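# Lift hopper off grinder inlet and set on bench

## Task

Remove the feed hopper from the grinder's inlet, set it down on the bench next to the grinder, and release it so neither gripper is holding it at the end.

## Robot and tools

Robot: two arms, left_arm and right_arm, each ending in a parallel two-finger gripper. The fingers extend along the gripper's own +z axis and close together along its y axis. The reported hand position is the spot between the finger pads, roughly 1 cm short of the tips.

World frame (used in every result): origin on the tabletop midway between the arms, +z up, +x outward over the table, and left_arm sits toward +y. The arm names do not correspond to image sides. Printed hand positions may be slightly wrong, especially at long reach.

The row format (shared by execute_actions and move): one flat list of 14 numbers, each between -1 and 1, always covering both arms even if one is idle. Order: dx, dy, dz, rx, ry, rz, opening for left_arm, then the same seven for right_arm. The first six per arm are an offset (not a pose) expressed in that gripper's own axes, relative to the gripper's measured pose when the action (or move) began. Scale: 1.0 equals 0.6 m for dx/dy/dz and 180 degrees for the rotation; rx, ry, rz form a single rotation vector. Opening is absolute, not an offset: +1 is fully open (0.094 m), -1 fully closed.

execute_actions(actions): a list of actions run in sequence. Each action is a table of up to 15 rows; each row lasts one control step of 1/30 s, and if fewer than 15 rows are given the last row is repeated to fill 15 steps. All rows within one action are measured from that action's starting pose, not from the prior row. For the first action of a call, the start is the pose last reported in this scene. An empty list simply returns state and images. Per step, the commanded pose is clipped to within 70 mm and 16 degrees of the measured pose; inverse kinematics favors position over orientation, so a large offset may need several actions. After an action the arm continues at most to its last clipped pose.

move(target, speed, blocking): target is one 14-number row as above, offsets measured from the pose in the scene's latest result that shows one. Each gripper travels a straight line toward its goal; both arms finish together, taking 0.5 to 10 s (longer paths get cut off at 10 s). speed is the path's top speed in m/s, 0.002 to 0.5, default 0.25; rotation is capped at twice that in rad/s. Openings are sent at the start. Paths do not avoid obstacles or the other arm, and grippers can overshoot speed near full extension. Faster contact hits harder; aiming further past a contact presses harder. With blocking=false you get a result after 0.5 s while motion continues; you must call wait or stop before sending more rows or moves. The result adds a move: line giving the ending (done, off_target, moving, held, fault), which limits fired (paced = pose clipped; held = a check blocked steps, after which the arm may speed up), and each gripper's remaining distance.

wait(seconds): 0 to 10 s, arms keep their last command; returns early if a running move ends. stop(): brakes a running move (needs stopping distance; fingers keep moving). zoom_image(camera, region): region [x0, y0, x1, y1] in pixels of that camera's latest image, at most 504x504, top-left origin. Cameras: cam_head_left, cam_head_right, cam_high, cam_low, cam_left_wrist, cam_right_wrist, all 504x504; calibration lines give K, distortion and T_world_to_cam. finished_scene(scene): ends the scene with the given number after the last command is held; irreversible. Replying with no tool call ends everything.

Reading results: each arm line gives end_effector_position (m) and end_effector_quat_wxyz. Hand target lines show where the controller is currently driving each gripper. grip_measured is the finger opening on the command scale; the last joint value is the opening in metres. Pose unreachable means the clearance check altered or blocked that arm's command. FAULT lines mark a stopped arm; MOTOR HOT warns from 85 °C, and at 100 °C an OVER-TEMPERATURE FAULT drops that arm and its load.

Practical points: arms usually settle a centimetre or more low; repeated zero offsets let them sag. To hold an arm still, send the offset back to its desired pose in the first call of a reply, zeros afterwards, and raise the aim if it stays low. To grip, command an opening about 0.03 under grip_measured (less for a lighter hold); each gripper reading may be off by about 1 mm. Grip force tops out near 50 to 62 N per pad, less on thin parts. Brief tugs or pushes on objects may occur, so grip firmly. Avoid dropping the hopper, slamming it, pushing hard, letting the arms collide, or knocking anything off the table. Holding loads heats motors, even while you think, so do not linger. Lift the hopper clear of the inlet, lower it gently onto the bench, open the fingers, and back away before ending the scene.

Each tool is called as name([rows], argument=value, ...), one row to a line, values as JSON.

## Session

execute_actions(actions=[])

Scene clock: 0.00 s.
left_arm: end_effector_position=(+0.4788, +0.5812, +0.3424) grip_measured=+1.000 end_effector_quat_wxyz=(+0.227, -0.503, +0.808, -0.206) | right_arm: end_effector_position=(+0.6678, -0.2034, +0.2514) grip_measured=+1.000 end_effector_quat_wxyz=(+0.169, +0.712, +0.674, +0.102)
Joint positions: left_arm=[ 0.751  1.566  1.675 -1.313  0.517 -0.384  0.094] | right_arm=[ 0.218  1.796  1.783 -1.208  0.194  1.841  0.094]
Joint velocities: left_arm=[-0.005  0.005  0.017 -0.007 -0.095 -0.095  0.   ] | right_arm=[-0.005  0.005 -0.002  0.002 -0.007 -0.051  0.   ]
Motor temperatures (°C, as the motors report them): left_arm=[20 21 26 20 19 19] | right_arm=[19 22 35 19 20 20]
Hand target (left_arm): +0.482, +0.584, +0.361; +0.247, -0.497, +0.808, -0.201
Hand target (right_arm): +0.674, -0.202, +0.260; +0.174, +0.712, +0.672, +0.111
camera_calibration (this result's frames):
cam_left_wrist: T_world_to_cam=[[0.716425, -0.416463, 0.559726, -0.29151], [-0.655824, -0.675672, 0.336693, 0.595758], [0.237972, -0.608297, -0.757195, 0.625223], [0, 0, 0, 1]] pos_world=[0.450772, 0.661456, 0.435994]
cam_right_wrist: T_world_to_cam=[[-0.927722, 0.00416378, -0.37325, 0.713421], [-0.180133, 0.870805, 0.457439, 0.185349], [0.326933, 0.491611, -0.807115, 0.206303], [0, 0, 0, 1]] pos_world=[0.627796, -0.265794, 0.348009]

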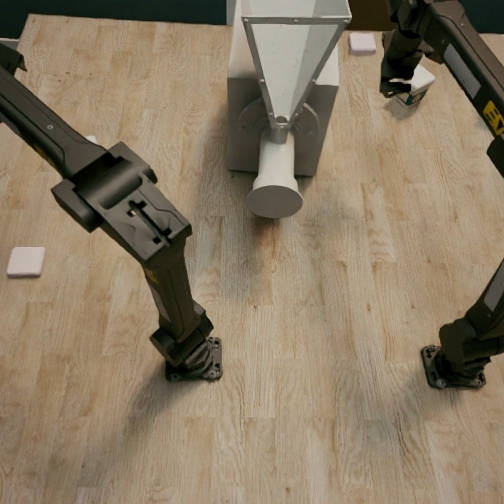

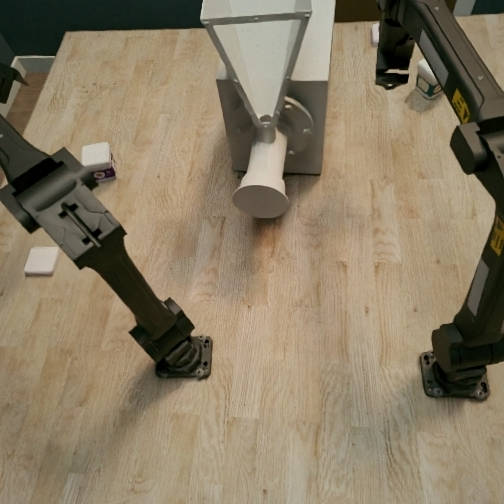

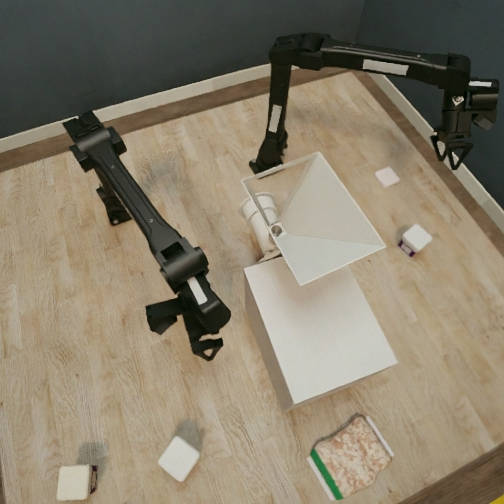

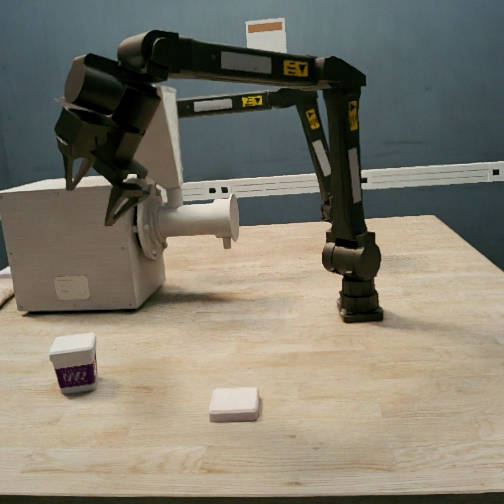

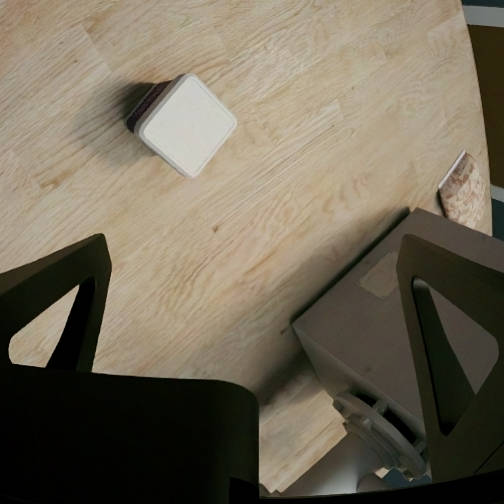

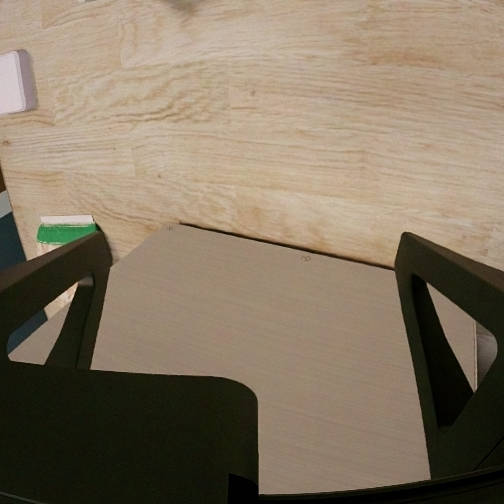

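zoom_image(camera="cam_high", region=[200, 130, 420, 350])

zoom_image(camera="cam_head_left", region=[180, 0, 400, 220])

zoom_image(camera="cam_low", region=[0, 40, 260, 300])

Region (200, 130, 420, 350) of cam_high's 504x504 image, scaled by 2.291, with more detail than that image has.

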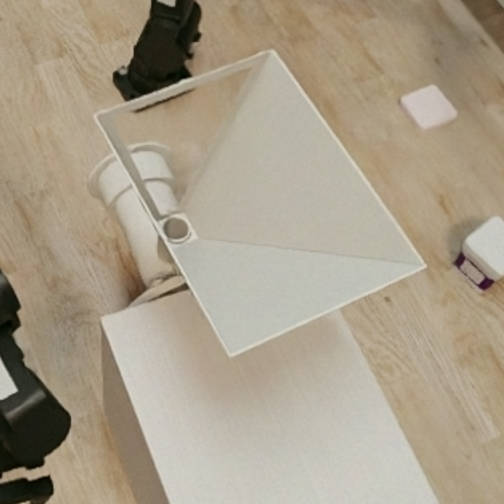

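Region (180, 0, 400, 220) of cam_head_left's 504x504 image, scaled by 2.291, with more detail than that image has.

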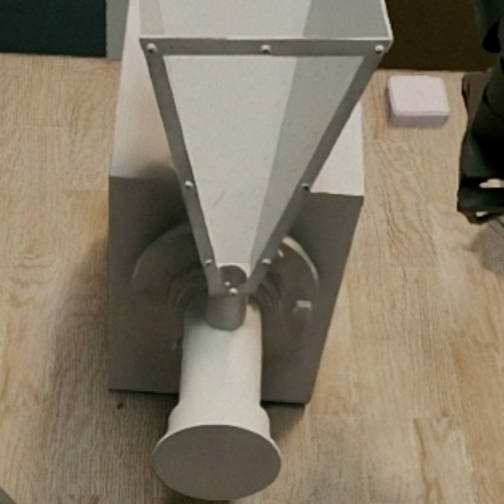

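Region (0, 40, 260, 300) of cam_low's 504x504 image, scaled by 1.938, with more detail than that image has.

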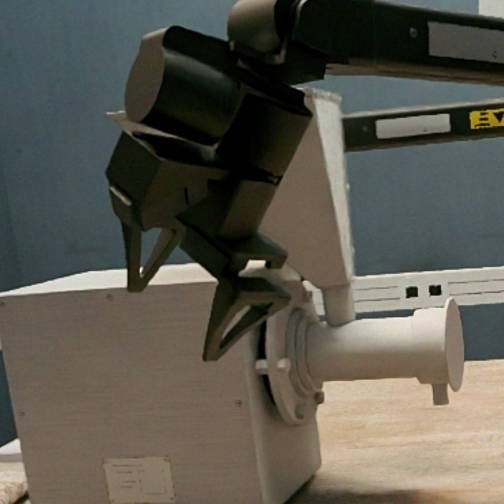

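zoom_image(camera="cam_head_right", region=[160, 0, 380, 220])

Region (160, 0, 380, 220) of cam_head_right's 504x504 image, scaled by 2.291, with more detail than that image has.

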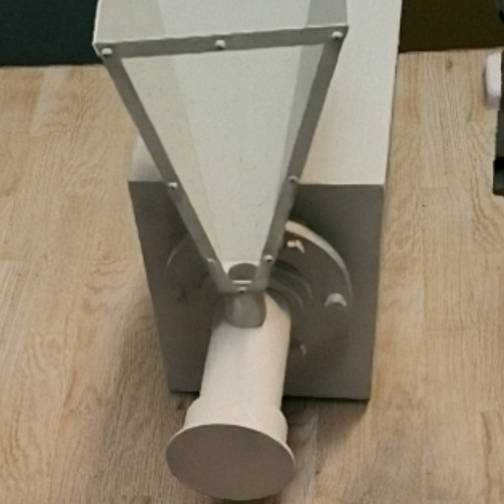

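move(target=[0.5558, -0.6888, -0.1618, -0.0016, -0.0625, 0.3666, -1, -0.0123, -0.2575, -0.7348, -0.1684, 0.0002, -0.4331, 1], speed=0.2)

Scene clock: 124.17 s.
left_arm: end_effector_position=(+0.5807, +0.1262, +0.5790) grip_measured=-0.983 end_effector_quat_wxyz=(+0.362, -0.007, +0.932, -0.001) | right_arm: end_effector_position=(+0.3598, -0.1564, +0.5792) grip_measured=+1.000 end_effector_quat_wxyz=(+0.354, +0.075, +0.925, +0.119)
Joint positions: left_arm=[-0.332  1.596  2.325 -1.576 -0.174 -0.204  0.001] | right_arm=[ 0.585  1.117  1.858 -1.582  0.254  0.681  0.094]
Joint velocities: left_arm=[-0.005 -0.005 -0.017  0.012 -0.066 -0.007  0.001] | right_arm=[ 0.005 -0.005 -0.007 -0.012 -0.051 -0.022  0.   ]
Motor temperatures (°C, as the motors report them): left_arm=[20 23 31 19 19 19] | right_arm=[19 25 41 19 19 19]
Hand target (left_arm): +0.579, +0.124, +0.596; +0.377, -0.001, +0.926, -0.003
Hand target (right_arm): +0.355, -0.156, +0.595; +0.364, +0.069, +0.920, +0.129
Off the commanded pose (left_arm): 0.024 m, 2 deg.
Off the commanded pose (right_arm): 0.021 m, 2 deg.
move: off_target (left_arm, right_arm)
camera_calibration (this result's frames):
cam_left_wrist: T_world_to_cam=[[0.00671921, -0.999977, -0.000136533, 0.123461], [-0.992615, -0.0066532, -0.121125, 0.651729], [0.121121, 0.000949388, -0.992637, 0.630629], [0, 0, 0, 1]] pos_world=[0.569704, 0.127196, 0.704943]
cam_right_wrist: T_world_to_cam=[[-0.0334382, -0.967141, -0.252031, 0.00594566], [-0.99234, 0.0621344, -0.106775, 0.431536], [0.118926, 0.24653, -0.961811, 0.674605], [0, 0, 0, 1]] pos_world=[0.3482, -0.187373, 0.696418]

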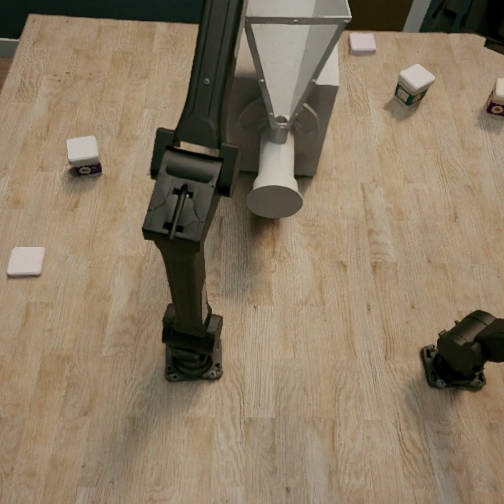

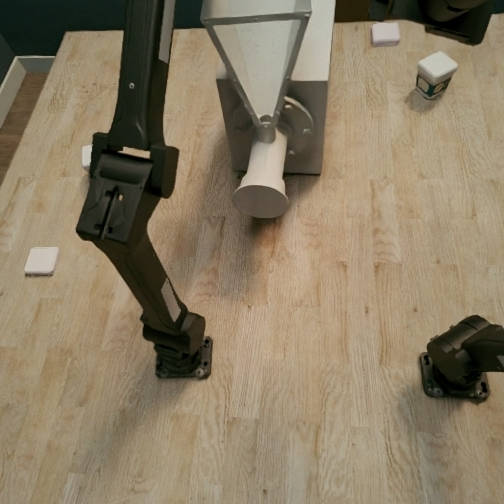

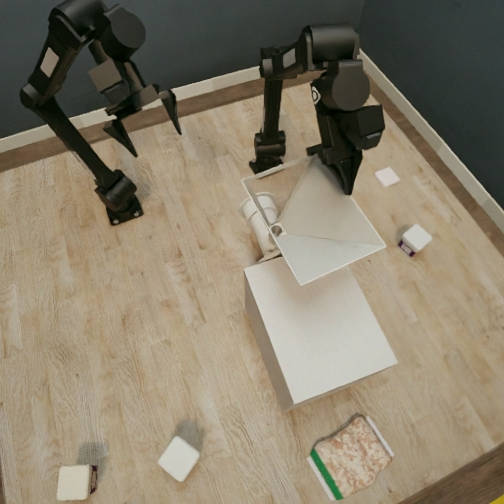

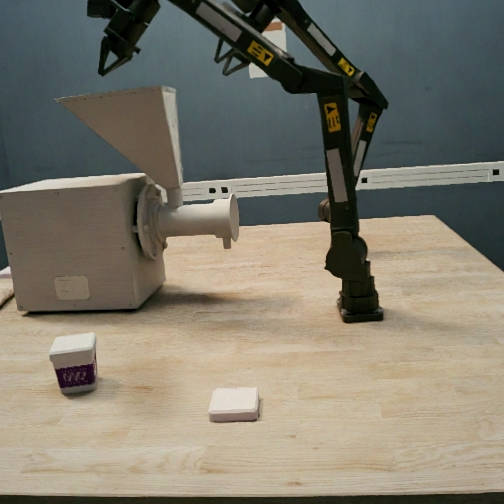

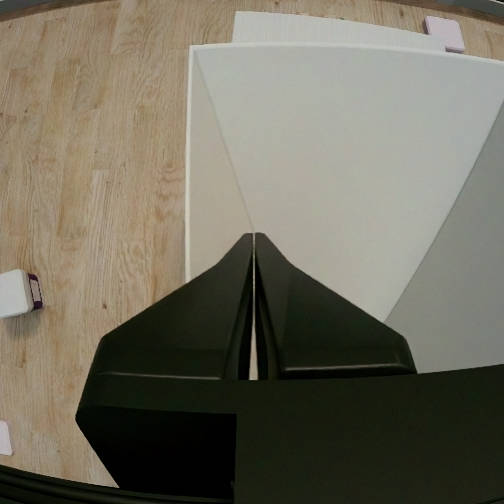

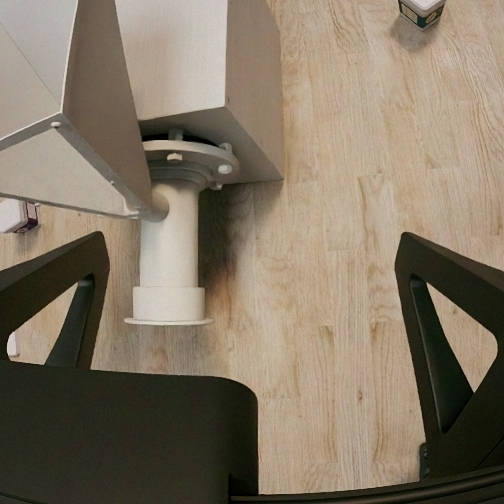

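move(target=[0.0704, 0.004, 0.0868, 0, -0.0088, 0, -1, -0.018, 0.0077, -0.0205, 0, -0.006, 0, 1], speed=0.1)

Scene clock: 163.17 s.
left_arm: end_effector_position=(+0.5851, +0.1259, +0.5070) grip_measured=-0.983 end_effector_quat_wxyz=(+0.365, -0.006, +0.931, +0.001) | right_arm: end_effector_position=(+0.3614, -0.1582, +0.5799) grip_measured=+1.000 end_effector_quat_wxyz=(+0.352, +0.076, +0.926, +0.109)
Joint positions: left_arm=[-0.332  1.459  1.932 -1.312 -0.178 -0.199  0.001] | right_arm=[ 0.585  1.129  1.874 -1.601  0.269  0.679  0.094]
Joint velocities: left_arm=[-0.005 -0.015 -0.002  0.002  0.022  0.022  0.   ] | right_arm=[-0.005 -0.005  0.002 -0.017  0.007 -0.022  0.   ]
Motor temperatures (°C, as the motors report them): left_arm=[20 23 31 19 19 19] | right_arm=[19 23 40 19 19 19]
Hand target (left_arm): +0.585, +0.129, +0.512; +0.374, -0.007, +0.927, -0.001
Hand target (right_arm): +0.359, -0.157, +0.596; +0.362, +0.076, +0.921, +0.119
Off the commanded pose (left_arm): 0.006 m, 1 deg.
Off the commanded pose (right_arm): 0.016 m, 2 deg.
move: off_target (right_arm)
camera_calibration (this result's frames):
cam_left_wrist: T_world_to_cam=[[0.00628501, -0.999973, -0.00392075, 0.125343], [-0.991559, -0.00572425, -0.129533, 0.650853], [0.129507, 0.00470176, -0.991567, 0.552702], [0, 0, 0, 1]] pos_world=[0.572993, 0.126467, 0.632839]
cam_right_wrist: T_world_to_cam=[[-0.0429492, -0.971259, -0.234117, -0.00314961], [-0.992342, 0.0686367, -0.1027, 0.432017], [0.115817, 0.227913, -0.966769, 0.676602], [0, 0, 0, 1]] pos_world=[0.350211, -0.186918, 0.697749]

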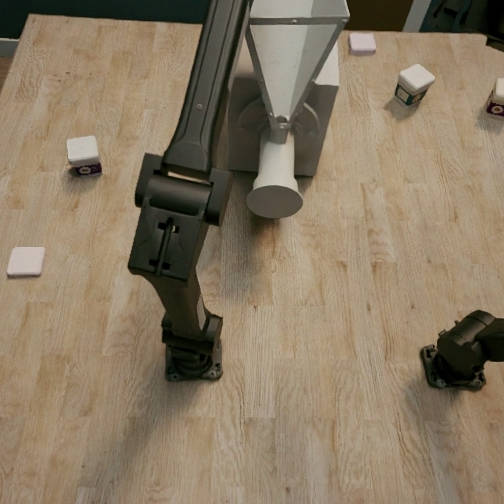

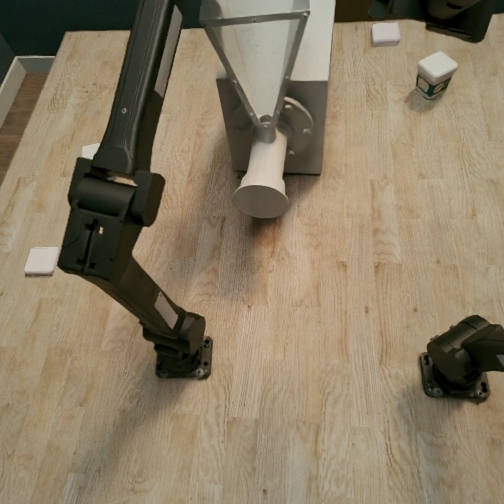

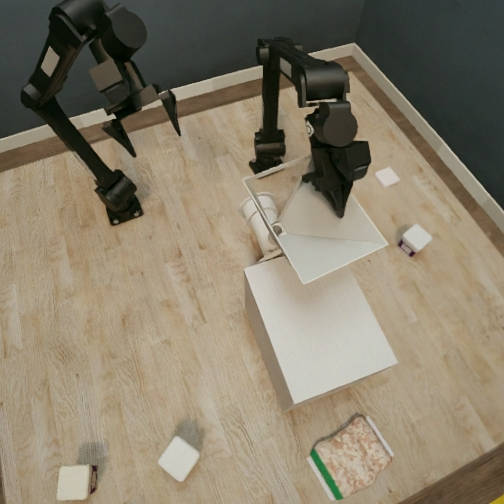

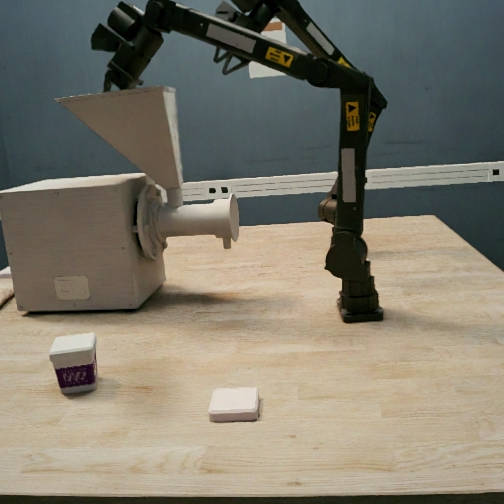

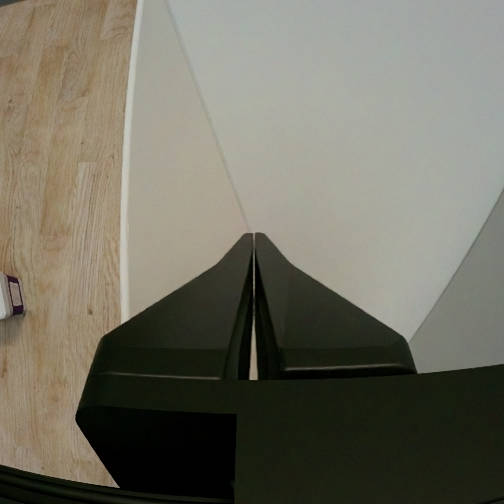

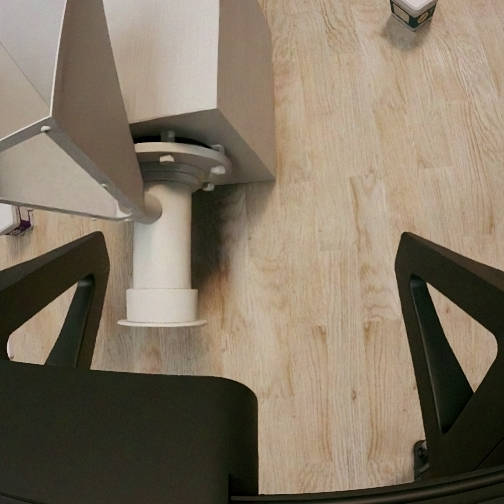

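move(target=[0.1381, 0.1174, -0.1238, 0, -0.0068, 0, -1, -0.018, 0.0077, -0.0205, 0, -0.006, 0, 1], speed=0.1)

Scene clock: 191.67 s.
left_arm: end_effector_position=(+0.5124, +0.1281, +0.5105) grip_measured=-0.985 end_effector_quat_wxyz=(+0.396, +0.027, +0.916, -0.056) | right_arm: end_effector_position=(+0.3623, -0.1606, +0.5821) grip_measured=+1.000 end_effector_quat_wxyz=(+0.352, +0.078, +0.927, +0.100)
Joint positions: left_arm=[-0.322  1.221  1.677 -1.204 -0.054 -0.162  0.001] | right_arm=[ 0.585  1.14   1.894 -1.621  0.284  0.679  0.094]
Joint velocities: left_arm=[-0.005  0.005 -0.007 -0.002 -0.037  0.051 -0.   ] | right_arm=[-0.005 -0.015  0.002  0.002 -0.037  0.051  0.   ]
Motor temperatures (°C, as the motors report them): left_arm=[20 23 29 20 20 19] | right_arm=[19 23 41 19 19 19]
Hand target (left_arm): +0.476, +0.186, +0.505; +0.374, -0.006, +0.928, -0.001
Hand target (right_arm): +0.361, -0.158, +0.597; +0.361, +0.077, +0.923, +0.109
Off the commanded pose (left_arm): 0.078 m, 8 deg.
Off the commanded pose (right_arm): 0.015 m, 1 deg.
move: off_target (left_arm, right_arm)
camera_calibration (this result's frames):
cam_left_wrist: T_world_to_cam=[[-0.0988145, -0.99232, 0.0744115, 0.140916], [-0.976196, 0.0821569, -0.200727, 0.596493], [0.193072, -0.0924749, -0.976817, 0.537917], [0, 0, 0, 1]] pos_world=[0.492362, 0.140571, 0.634693]
cam_right_wrist: T_world_to_cam=[[-0.0530181, -0.974376, -0.218588, -0.0107804], [-0.991925, 0.076642, -0.101049, 0.433498], [0.115213, 0.211465, -0.970571, 0.678932], [0, 0, 0, 1]] pos_world=[0.351204, -0.187299, 0.7004]

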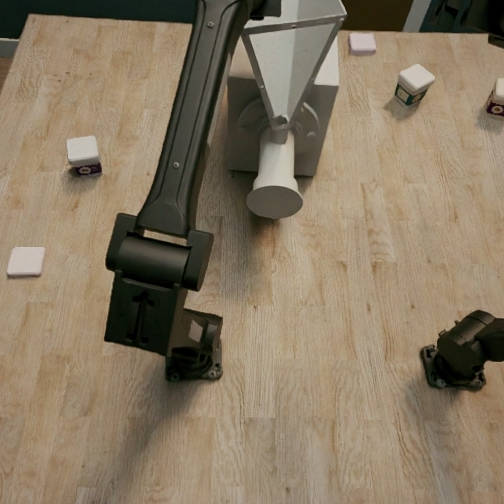

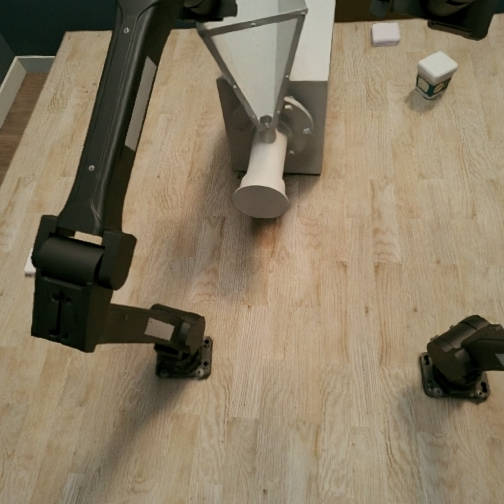

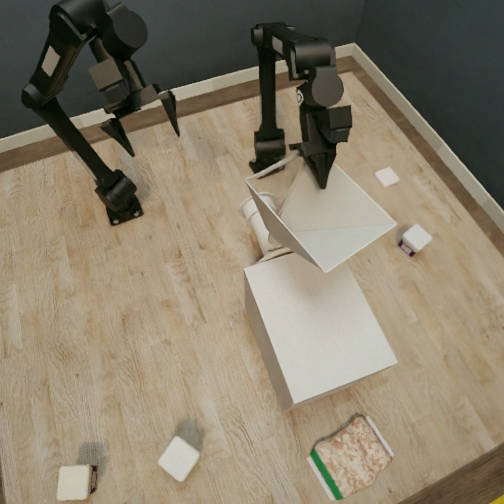

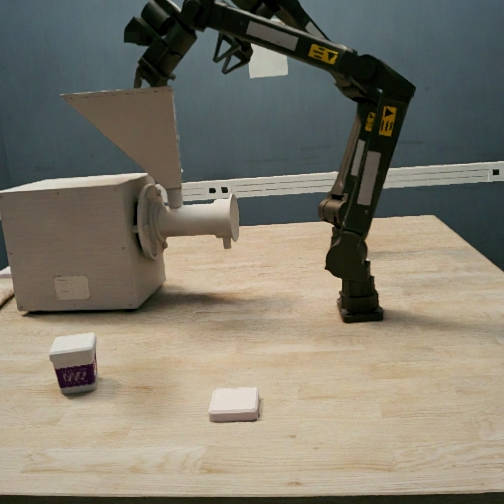

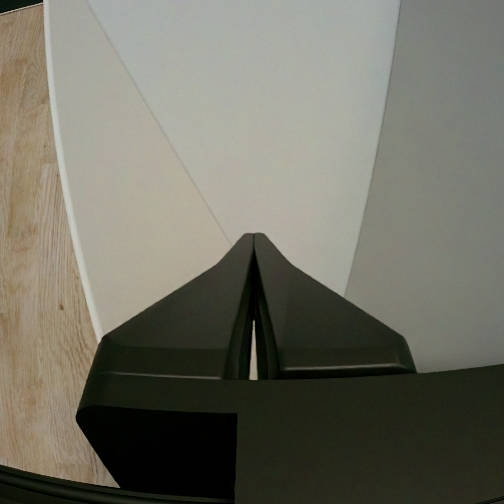

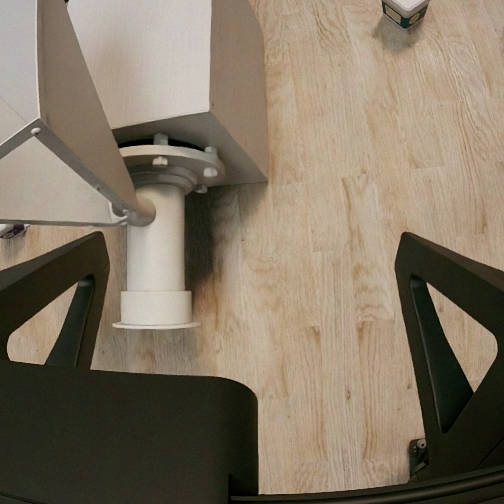

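move(target=[-0.1102, 0.0448, 0.1263, -0.0395, 0.015, -0.0026, -1, -0.016, 0.007, -0.018, 0, -0.004, 0, 1], speed=0.15)

Scene clock: 312.70 s.
left_arm: end_effector_position=(+0.6051, +0.1383, +0.5079) grip_measured=-0.985 end_effector_quat_wxyz=(+0.381, +0.002, +0.925, -0.005) | right_arm: end_effector_position=(+0.3640, -0.1614, +0.5815) grip_measured=+1.000 end_effector_quat_wxyz=(+0.348, +0.079, +0.930, +0.091)
Joint positions: left_arm=[-0.29   1.479  1.938 -1.258 -0.139 -0.152  0.001] | right_arm=[ 0.585  1.154  1.909 -1.641  0.294  0.679  0.094]
Joint velocities: left_arm=[ 0.005 -0.015  0.007 -0.002  0.037 -0.037 -0.   ] | right_arm=[-0.005 -0.005  0.007 -0.007  0.007  0.022  0.   ]
Motor temperatures (°C, as the motors report them): left_arm=[21 24 27 20 31 19] | right_arm=[19 22 41 19 19 19]
Hand target (left_arm): +0.615, +0.144, +0.507; +0.377, -0.000, +0.926, -0.000
Hand target (right_arm): +0.362, -0.160, +0.597; +0.358, +0.079, +0.925, +0.100
Off the commanded pose (left_arm): 0.012 m, 1 deg.
Off the commanded pose (right_arm): 0.016 m, 2 deg.
move: off_target (left_arm, right_arm)
camera_calibration (this result's frames):
cam_left_wrist: T_world_to_cam=[[-0.0127812, -0.999918, -0.000275791, 0.147293], [-0.986691, 0.0126568, -0.162111, 0.681899], [0.162101, -0.00179985, -0.986773, 0.529621], [0, 0, 0, 1]] pos_world=[0.588854, 0.139603, 0.633199]
cam_right_wrist: T_world_to_cam=[[-0.0614935, -0.977586, -0.201356, -0.0190925], [-0.992469, 0.0813013, -0.0916218, 0.430614], [0.105939, 0.194205, -0.975224, 0.681566], [0, 0, 0, 1]] pos_world=[0.353993, -0.186038, 0.700289]

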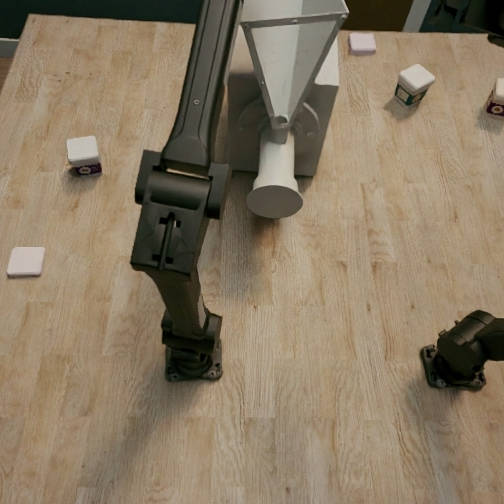

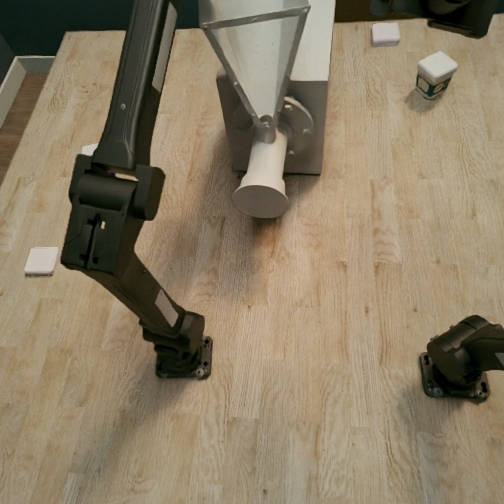

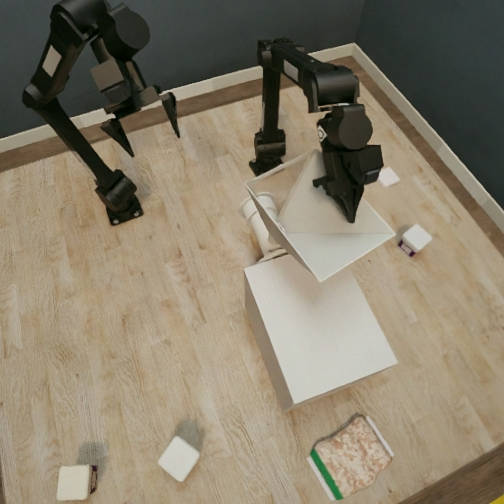

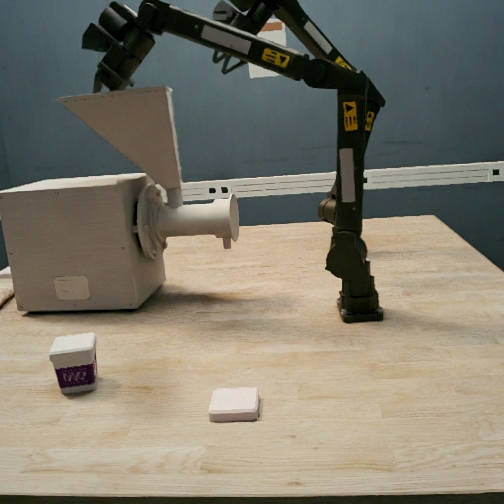

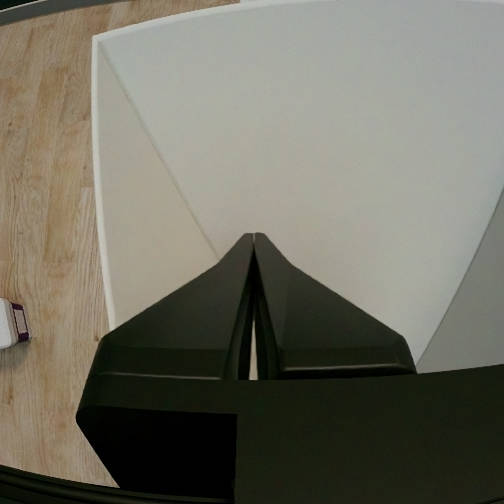

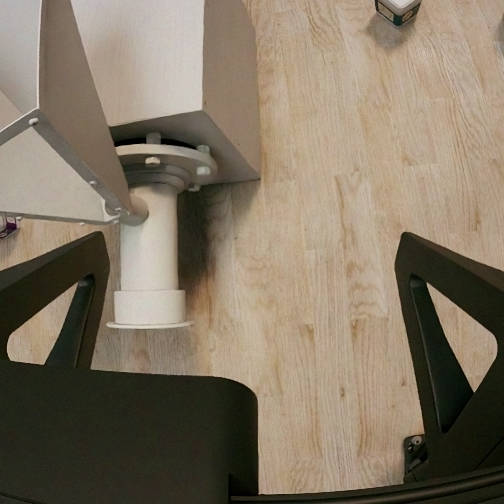

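move(target=[0.0393, 0.1332, -0.0427, 0, 0.004, 0, -1, -0.016, 0.007, -0.018, 0, -0.004, 0, 1], speed=0.08)

Scene clock: 342.10 s.
left_arm: end_effector_position=(+0.5821, +0.1429, +0.5106) grip_measured=-0.985 end_effector_quat_wxyz=(+0.382, +0.043, +0.922, -0.053) | right_arm: end_effector_position=(+0.3652, -0.1625, +0.5820) grip_measured=+1.000 end_effector_quat_wxyz=(+0.345, +0.079, +0.932, +0.082)
Joint positions: left_arm=[-0.244  1.406  1.862 -1.236  0.012 -0.079  0.001] | right_arm=[ 0.585  1.167  1.928 -1.663  0.304  0.679  0.094]
Joint velocities: left_arm=[-0.015 -0.015 -0.007  0.007 -0.051  0.022  0.001] | right_arm=[-0.005 -0.015  0.022 -0.017 -0.007  0.022  0.   ]
Motor temperatures (°C, as the motors report them): left_arm=[21 23 29 19 26 19] | right_arm=[19 22 41 19 19 19]
Hand target (left_arm): +0.569, +0.211, +0.510; +0.373, +0.002, +0.928, -0.005
Hand target (right_arm): +0.364, -0.161, +0.596; +0.354, +0.079, +0.927, +0.090
Off the commanded pose (left_arm): 0.076 m, 7 deg.
Off the commanded pose (right_arm): 0.015 m, 1 deg.
move: off_target (left_arm, right_arm)
camera_calibration (this result's frames):
cam_left_wrist: T_world_to_cam=[[-0.123626, -0.990689, 0.0570164, 0.185563], [-0.979017, 0.112387, -0.169985, 0.644933], [0.161994, -0.0768347, -0.983796, 0.545295], [0, 0, 0, 1]] pos_world=[0.566006, 0.153251, 0.635508]
cam_right_wrist: T_world_to_cam=[[-0.0693014, -0.980232, -0.185319, -0.0269399], [-0.992733, 0.086082, -0.0840848, 0.428445], [0.0983752, 0.178145, -0.979074, 0.684544], [0, 0, 0, 1]] pos_world=[0.356122, -0.185237, 0.701252]

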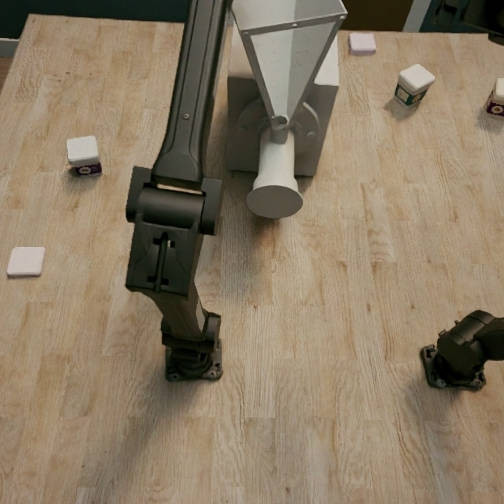

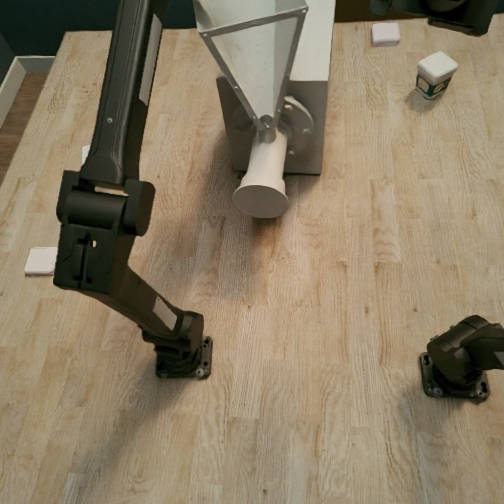

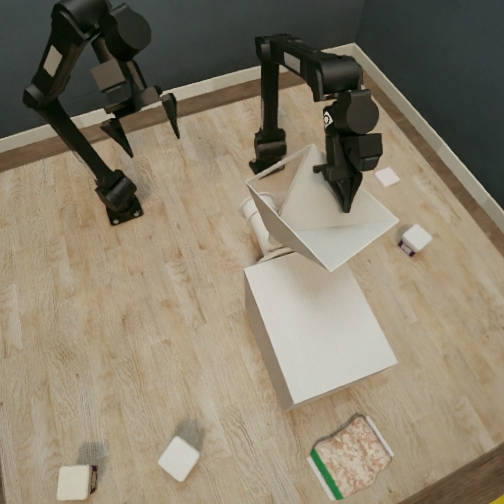

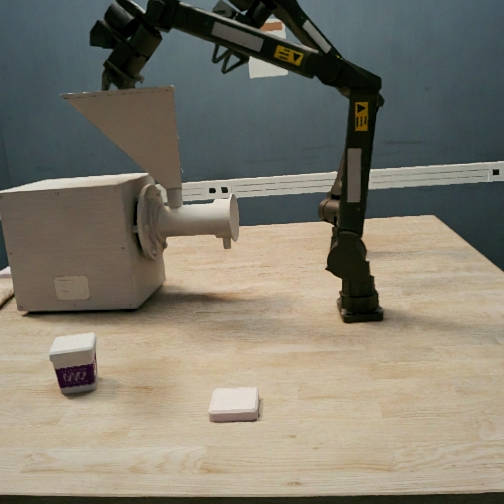

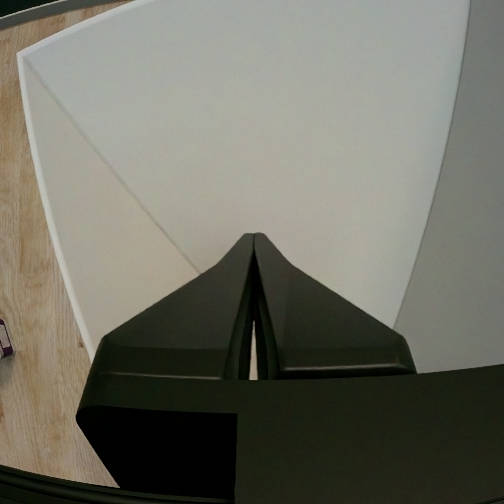

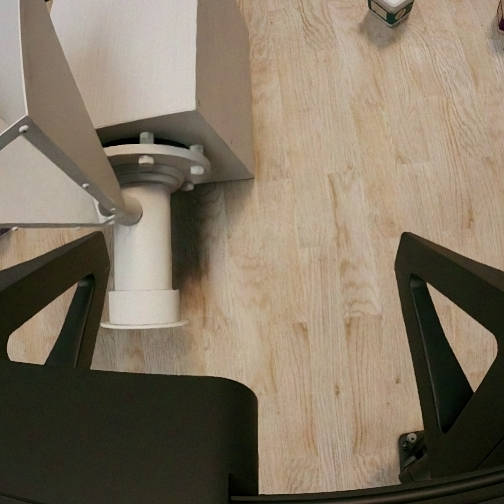

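zoom_image(camera="cam_low", region=[40, 0, 240, 200])

Region (40, 0, 240, 200) of cam_low's 504x504 image, scaled by 2.520, with more detail than that image has.

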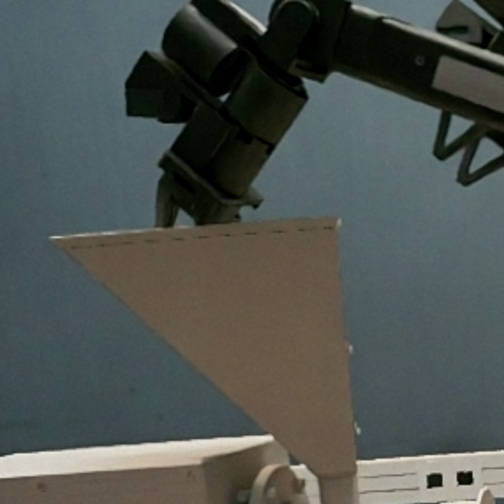

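move(target=[-0.1434, 0.1016, -0.0582, -0.1116, 0.002, -0.0841, -1, -0.016, 0.007, -0.018, 0, -0.004, 0, 1], speed=0.12)

Scene clock: 464.40 s.
left_arm: end_effector_position=(+0.6252, +0.1945, +0.5800) grip_measured=-0.985 end_effector_quat_wxyz=(+0.360, -0.130, +0.922, +0.062) | right_arm: end_effector_position=(+0.3663, -0.1637, +0.5827) grip_measured=+1.000 end_effector_quat_wxyz=(+0.342, +0.080, +0.934, +0.073)
Joint positions: left_arm=[-0.239  1.765  2.565 -1.681 -0.314 -0.328  0.001] | right_arm=[ 0.585  1.181  1.947 -1.685  0.313  0.679  0.094]
Joint velocities: left_arm=[-0.005 -0.015  0.002 -0.037 -0.066 -0.022 -0.   ] | right_arm=[-0.005  0.015 -0.002 -0.002 -0.11  -0.007  0.   ]
Motor temperatures (°C, as the motors report them): left_arm=[22 24 27 19 27 19] | right_arm=[19 22 41 19 19 19]
Hand target (left_arm): +0.624, +0.203, +0.593; +0.373, -0.145, +0.914, +0.059
Hand target (right_arm): +0.365, -0.162, +0.596; +0.351, +0.080, +0.929, +0.081
Off the commanded pose (left_arm): 0.016 m, 2 deg.
Off the commanded pose (right_arm): 0.014 m, 1 deg.
move: off_target (left_arm, right_arm)
camera_calibration (this result's frames):
cam_left_wrist: T_world_to_cam=[[0.279433, -0.959783, -0.0270734, 0.0288032], [-0.953138, -0.273873, -0.128533, 0.727998], [0.115949, 0.0617212, -0.991336, 0.616746], [0, 0, 0, 1]] pos_world=[0.614323, 0.188957, 0.705754]
cam_right_wrist: T_world_to_cam=[[-0.0768454, -0.982599, -0.169097, -0.0349593], [-0.992908, 0.0908487, -0.0766864, 0.426274], [0.0907142, 0.162004, -0.982612, 0.687597], [0, 0, 0, 1]] pos_world=[0.358189, -0.184471, 0.702419]

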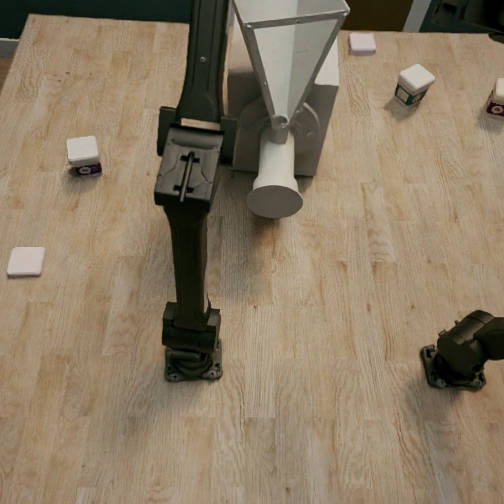

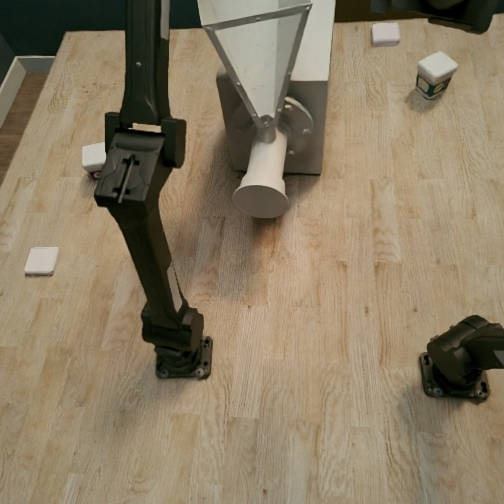

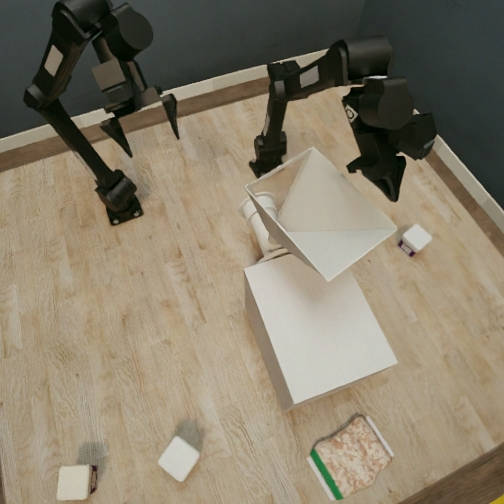

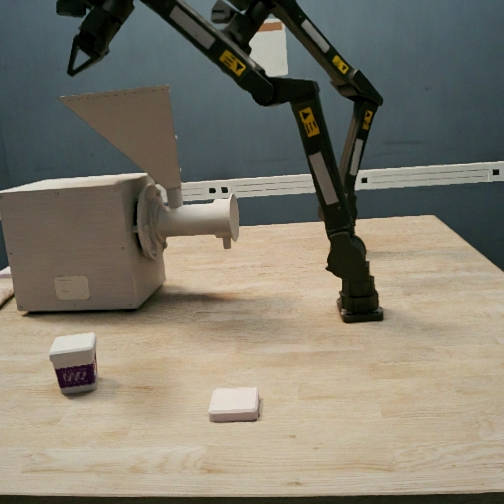

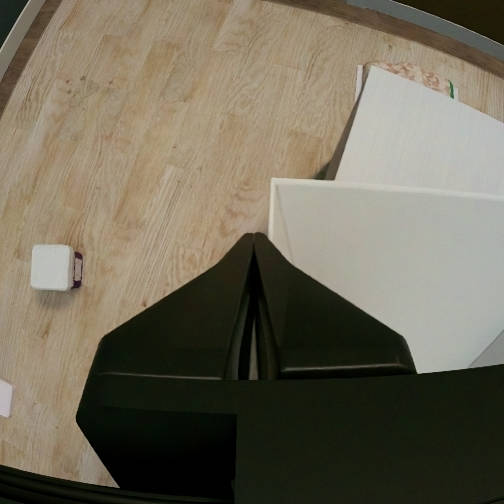

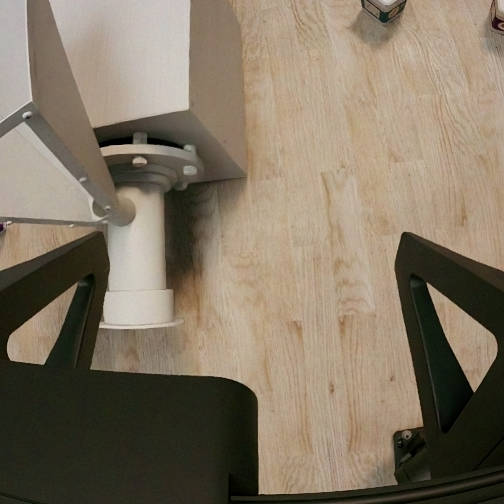

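move(target=[0.089, -0.0152, 0.0695, -0.0009, -0.0067, -0.0105, 0.2, -0.016, 0.007, -0.016, 0, -0.012, 0, 1], speed=0.06)

Scene clock: 497.23 s.
left_arm: end_effector_position=(+0.6207, +0.1936, +0.5068) grip_measured=+0.197 end_effector_quat_wxyz=(+0.361, -0.145, +0.919, +0.066) | right_arm: end_effector_position=(+0.3676, -0.1668, +0.5841) grip_measured=+1.000 end_effector_quat_wxyz=(+0.350, +0.082, +0.931, +0.062)
Joint positions: left_arm=[-0.248  1.565  2.056 -1.376 -0.339 -0.362  0.056] | right_arm=[ 0.59   1.181  1.947 -1.685  0.345  0.679  0.094]
Joint velocities: left_arm=[-0.005 -0.005 -0.002 -0.007 -0.022 -0.007 -0.001] | right_arm=[ 0.005 -0.015 -0.007 -0.002 -0.007 -0.037  0.   ]
Motor temperatures (°C, as the motors report them): left_arm=[21 24 29 19 25 19] | right_arm=[19 22 41 19 19 19]
Hand target (left_arm): +0.618, +0.185, +0.513; +0.370, -0.145, +0.916, +0.058
Hand target (right_arm): +0.367, -0.163, +0.597; +0.359, +0.081, +0.927, +0.071
Off the commanded pose (left_arm): 0.012 m, 1 deg.
Off the commanded pose (right_arm): 0.013 m, 2 deg.
move: off_target (left_arm, right_arm)
camera_calibration (this result's frames):
cam_left_wrist: T_world_to_cam=[[0.309107, -0.950736, -0.0235464, 0.00525348], [-0.94347, -0.303442, -0.13337, 0.716285], [0.119654, 0.0634409, -0.990787, 0.541924], [0, 0, 0, 1]] pos_world=[0.609326, 0.187965, 0.632586]
cam_right_wrist: T_world_to_cam=[[-0.0881722, -0.984726, -0.150135, -0.0449174], [-0.990324, 0.102874, -0.0931392, 0.438564], [0.107162, 0.14047, -0.984269, 0.680687], [0, 0, 0, 1]] pos_world=[0.357416, -0.184964, 0.704083]

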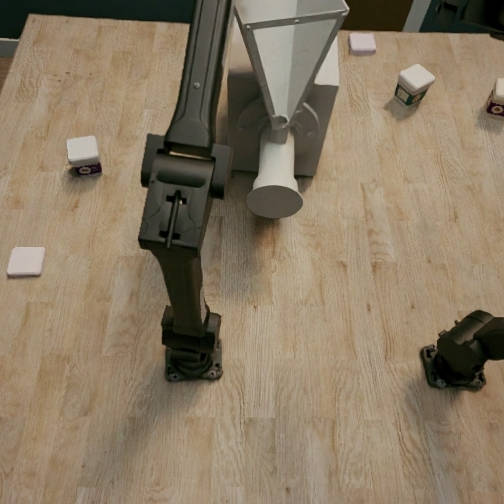

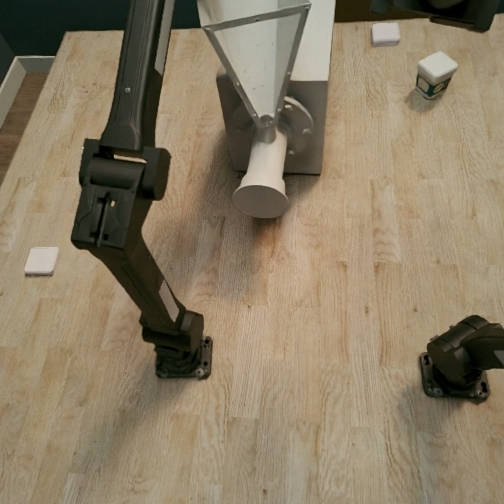

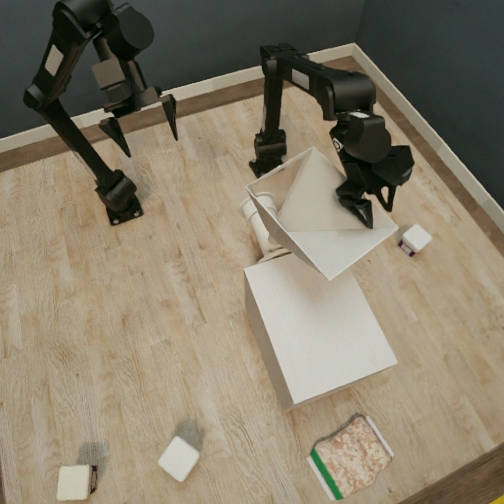

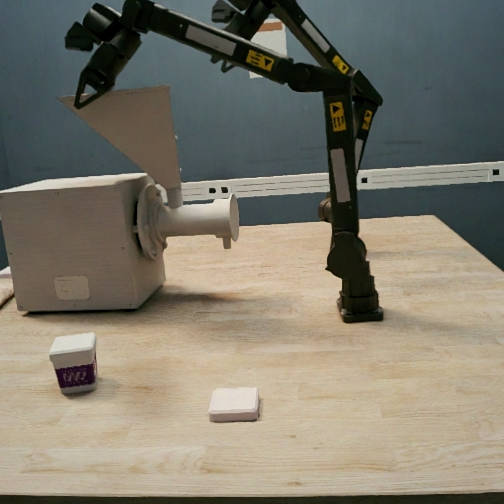

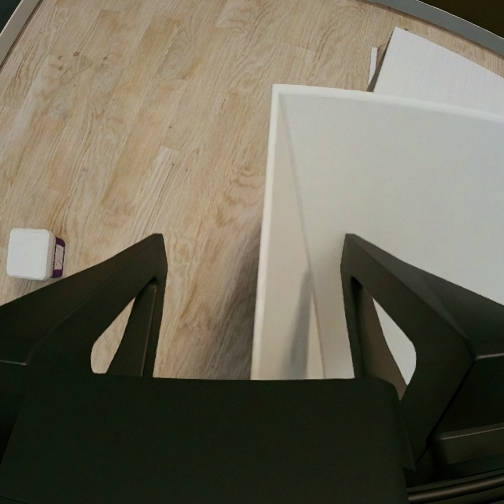

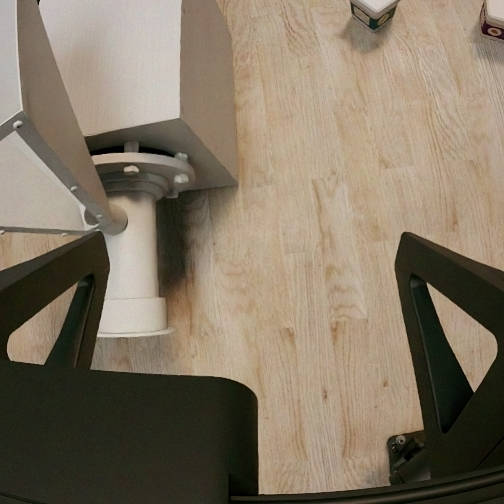

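zoom_image(camera="cam_low", region=[40, 0, 240, 200])

Region (40, 0, 240, 200) of cam_low's 504x504 image, scaled by 2.520, with more detail than that image has.

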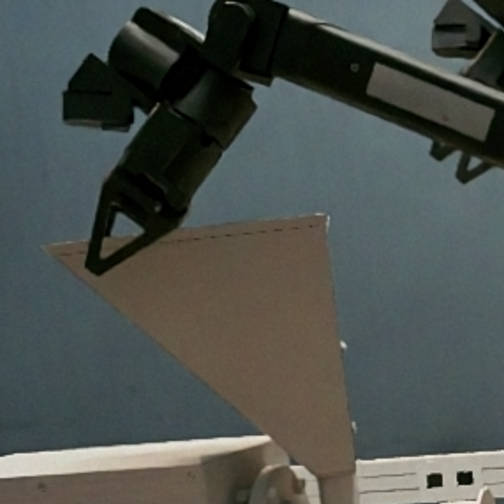

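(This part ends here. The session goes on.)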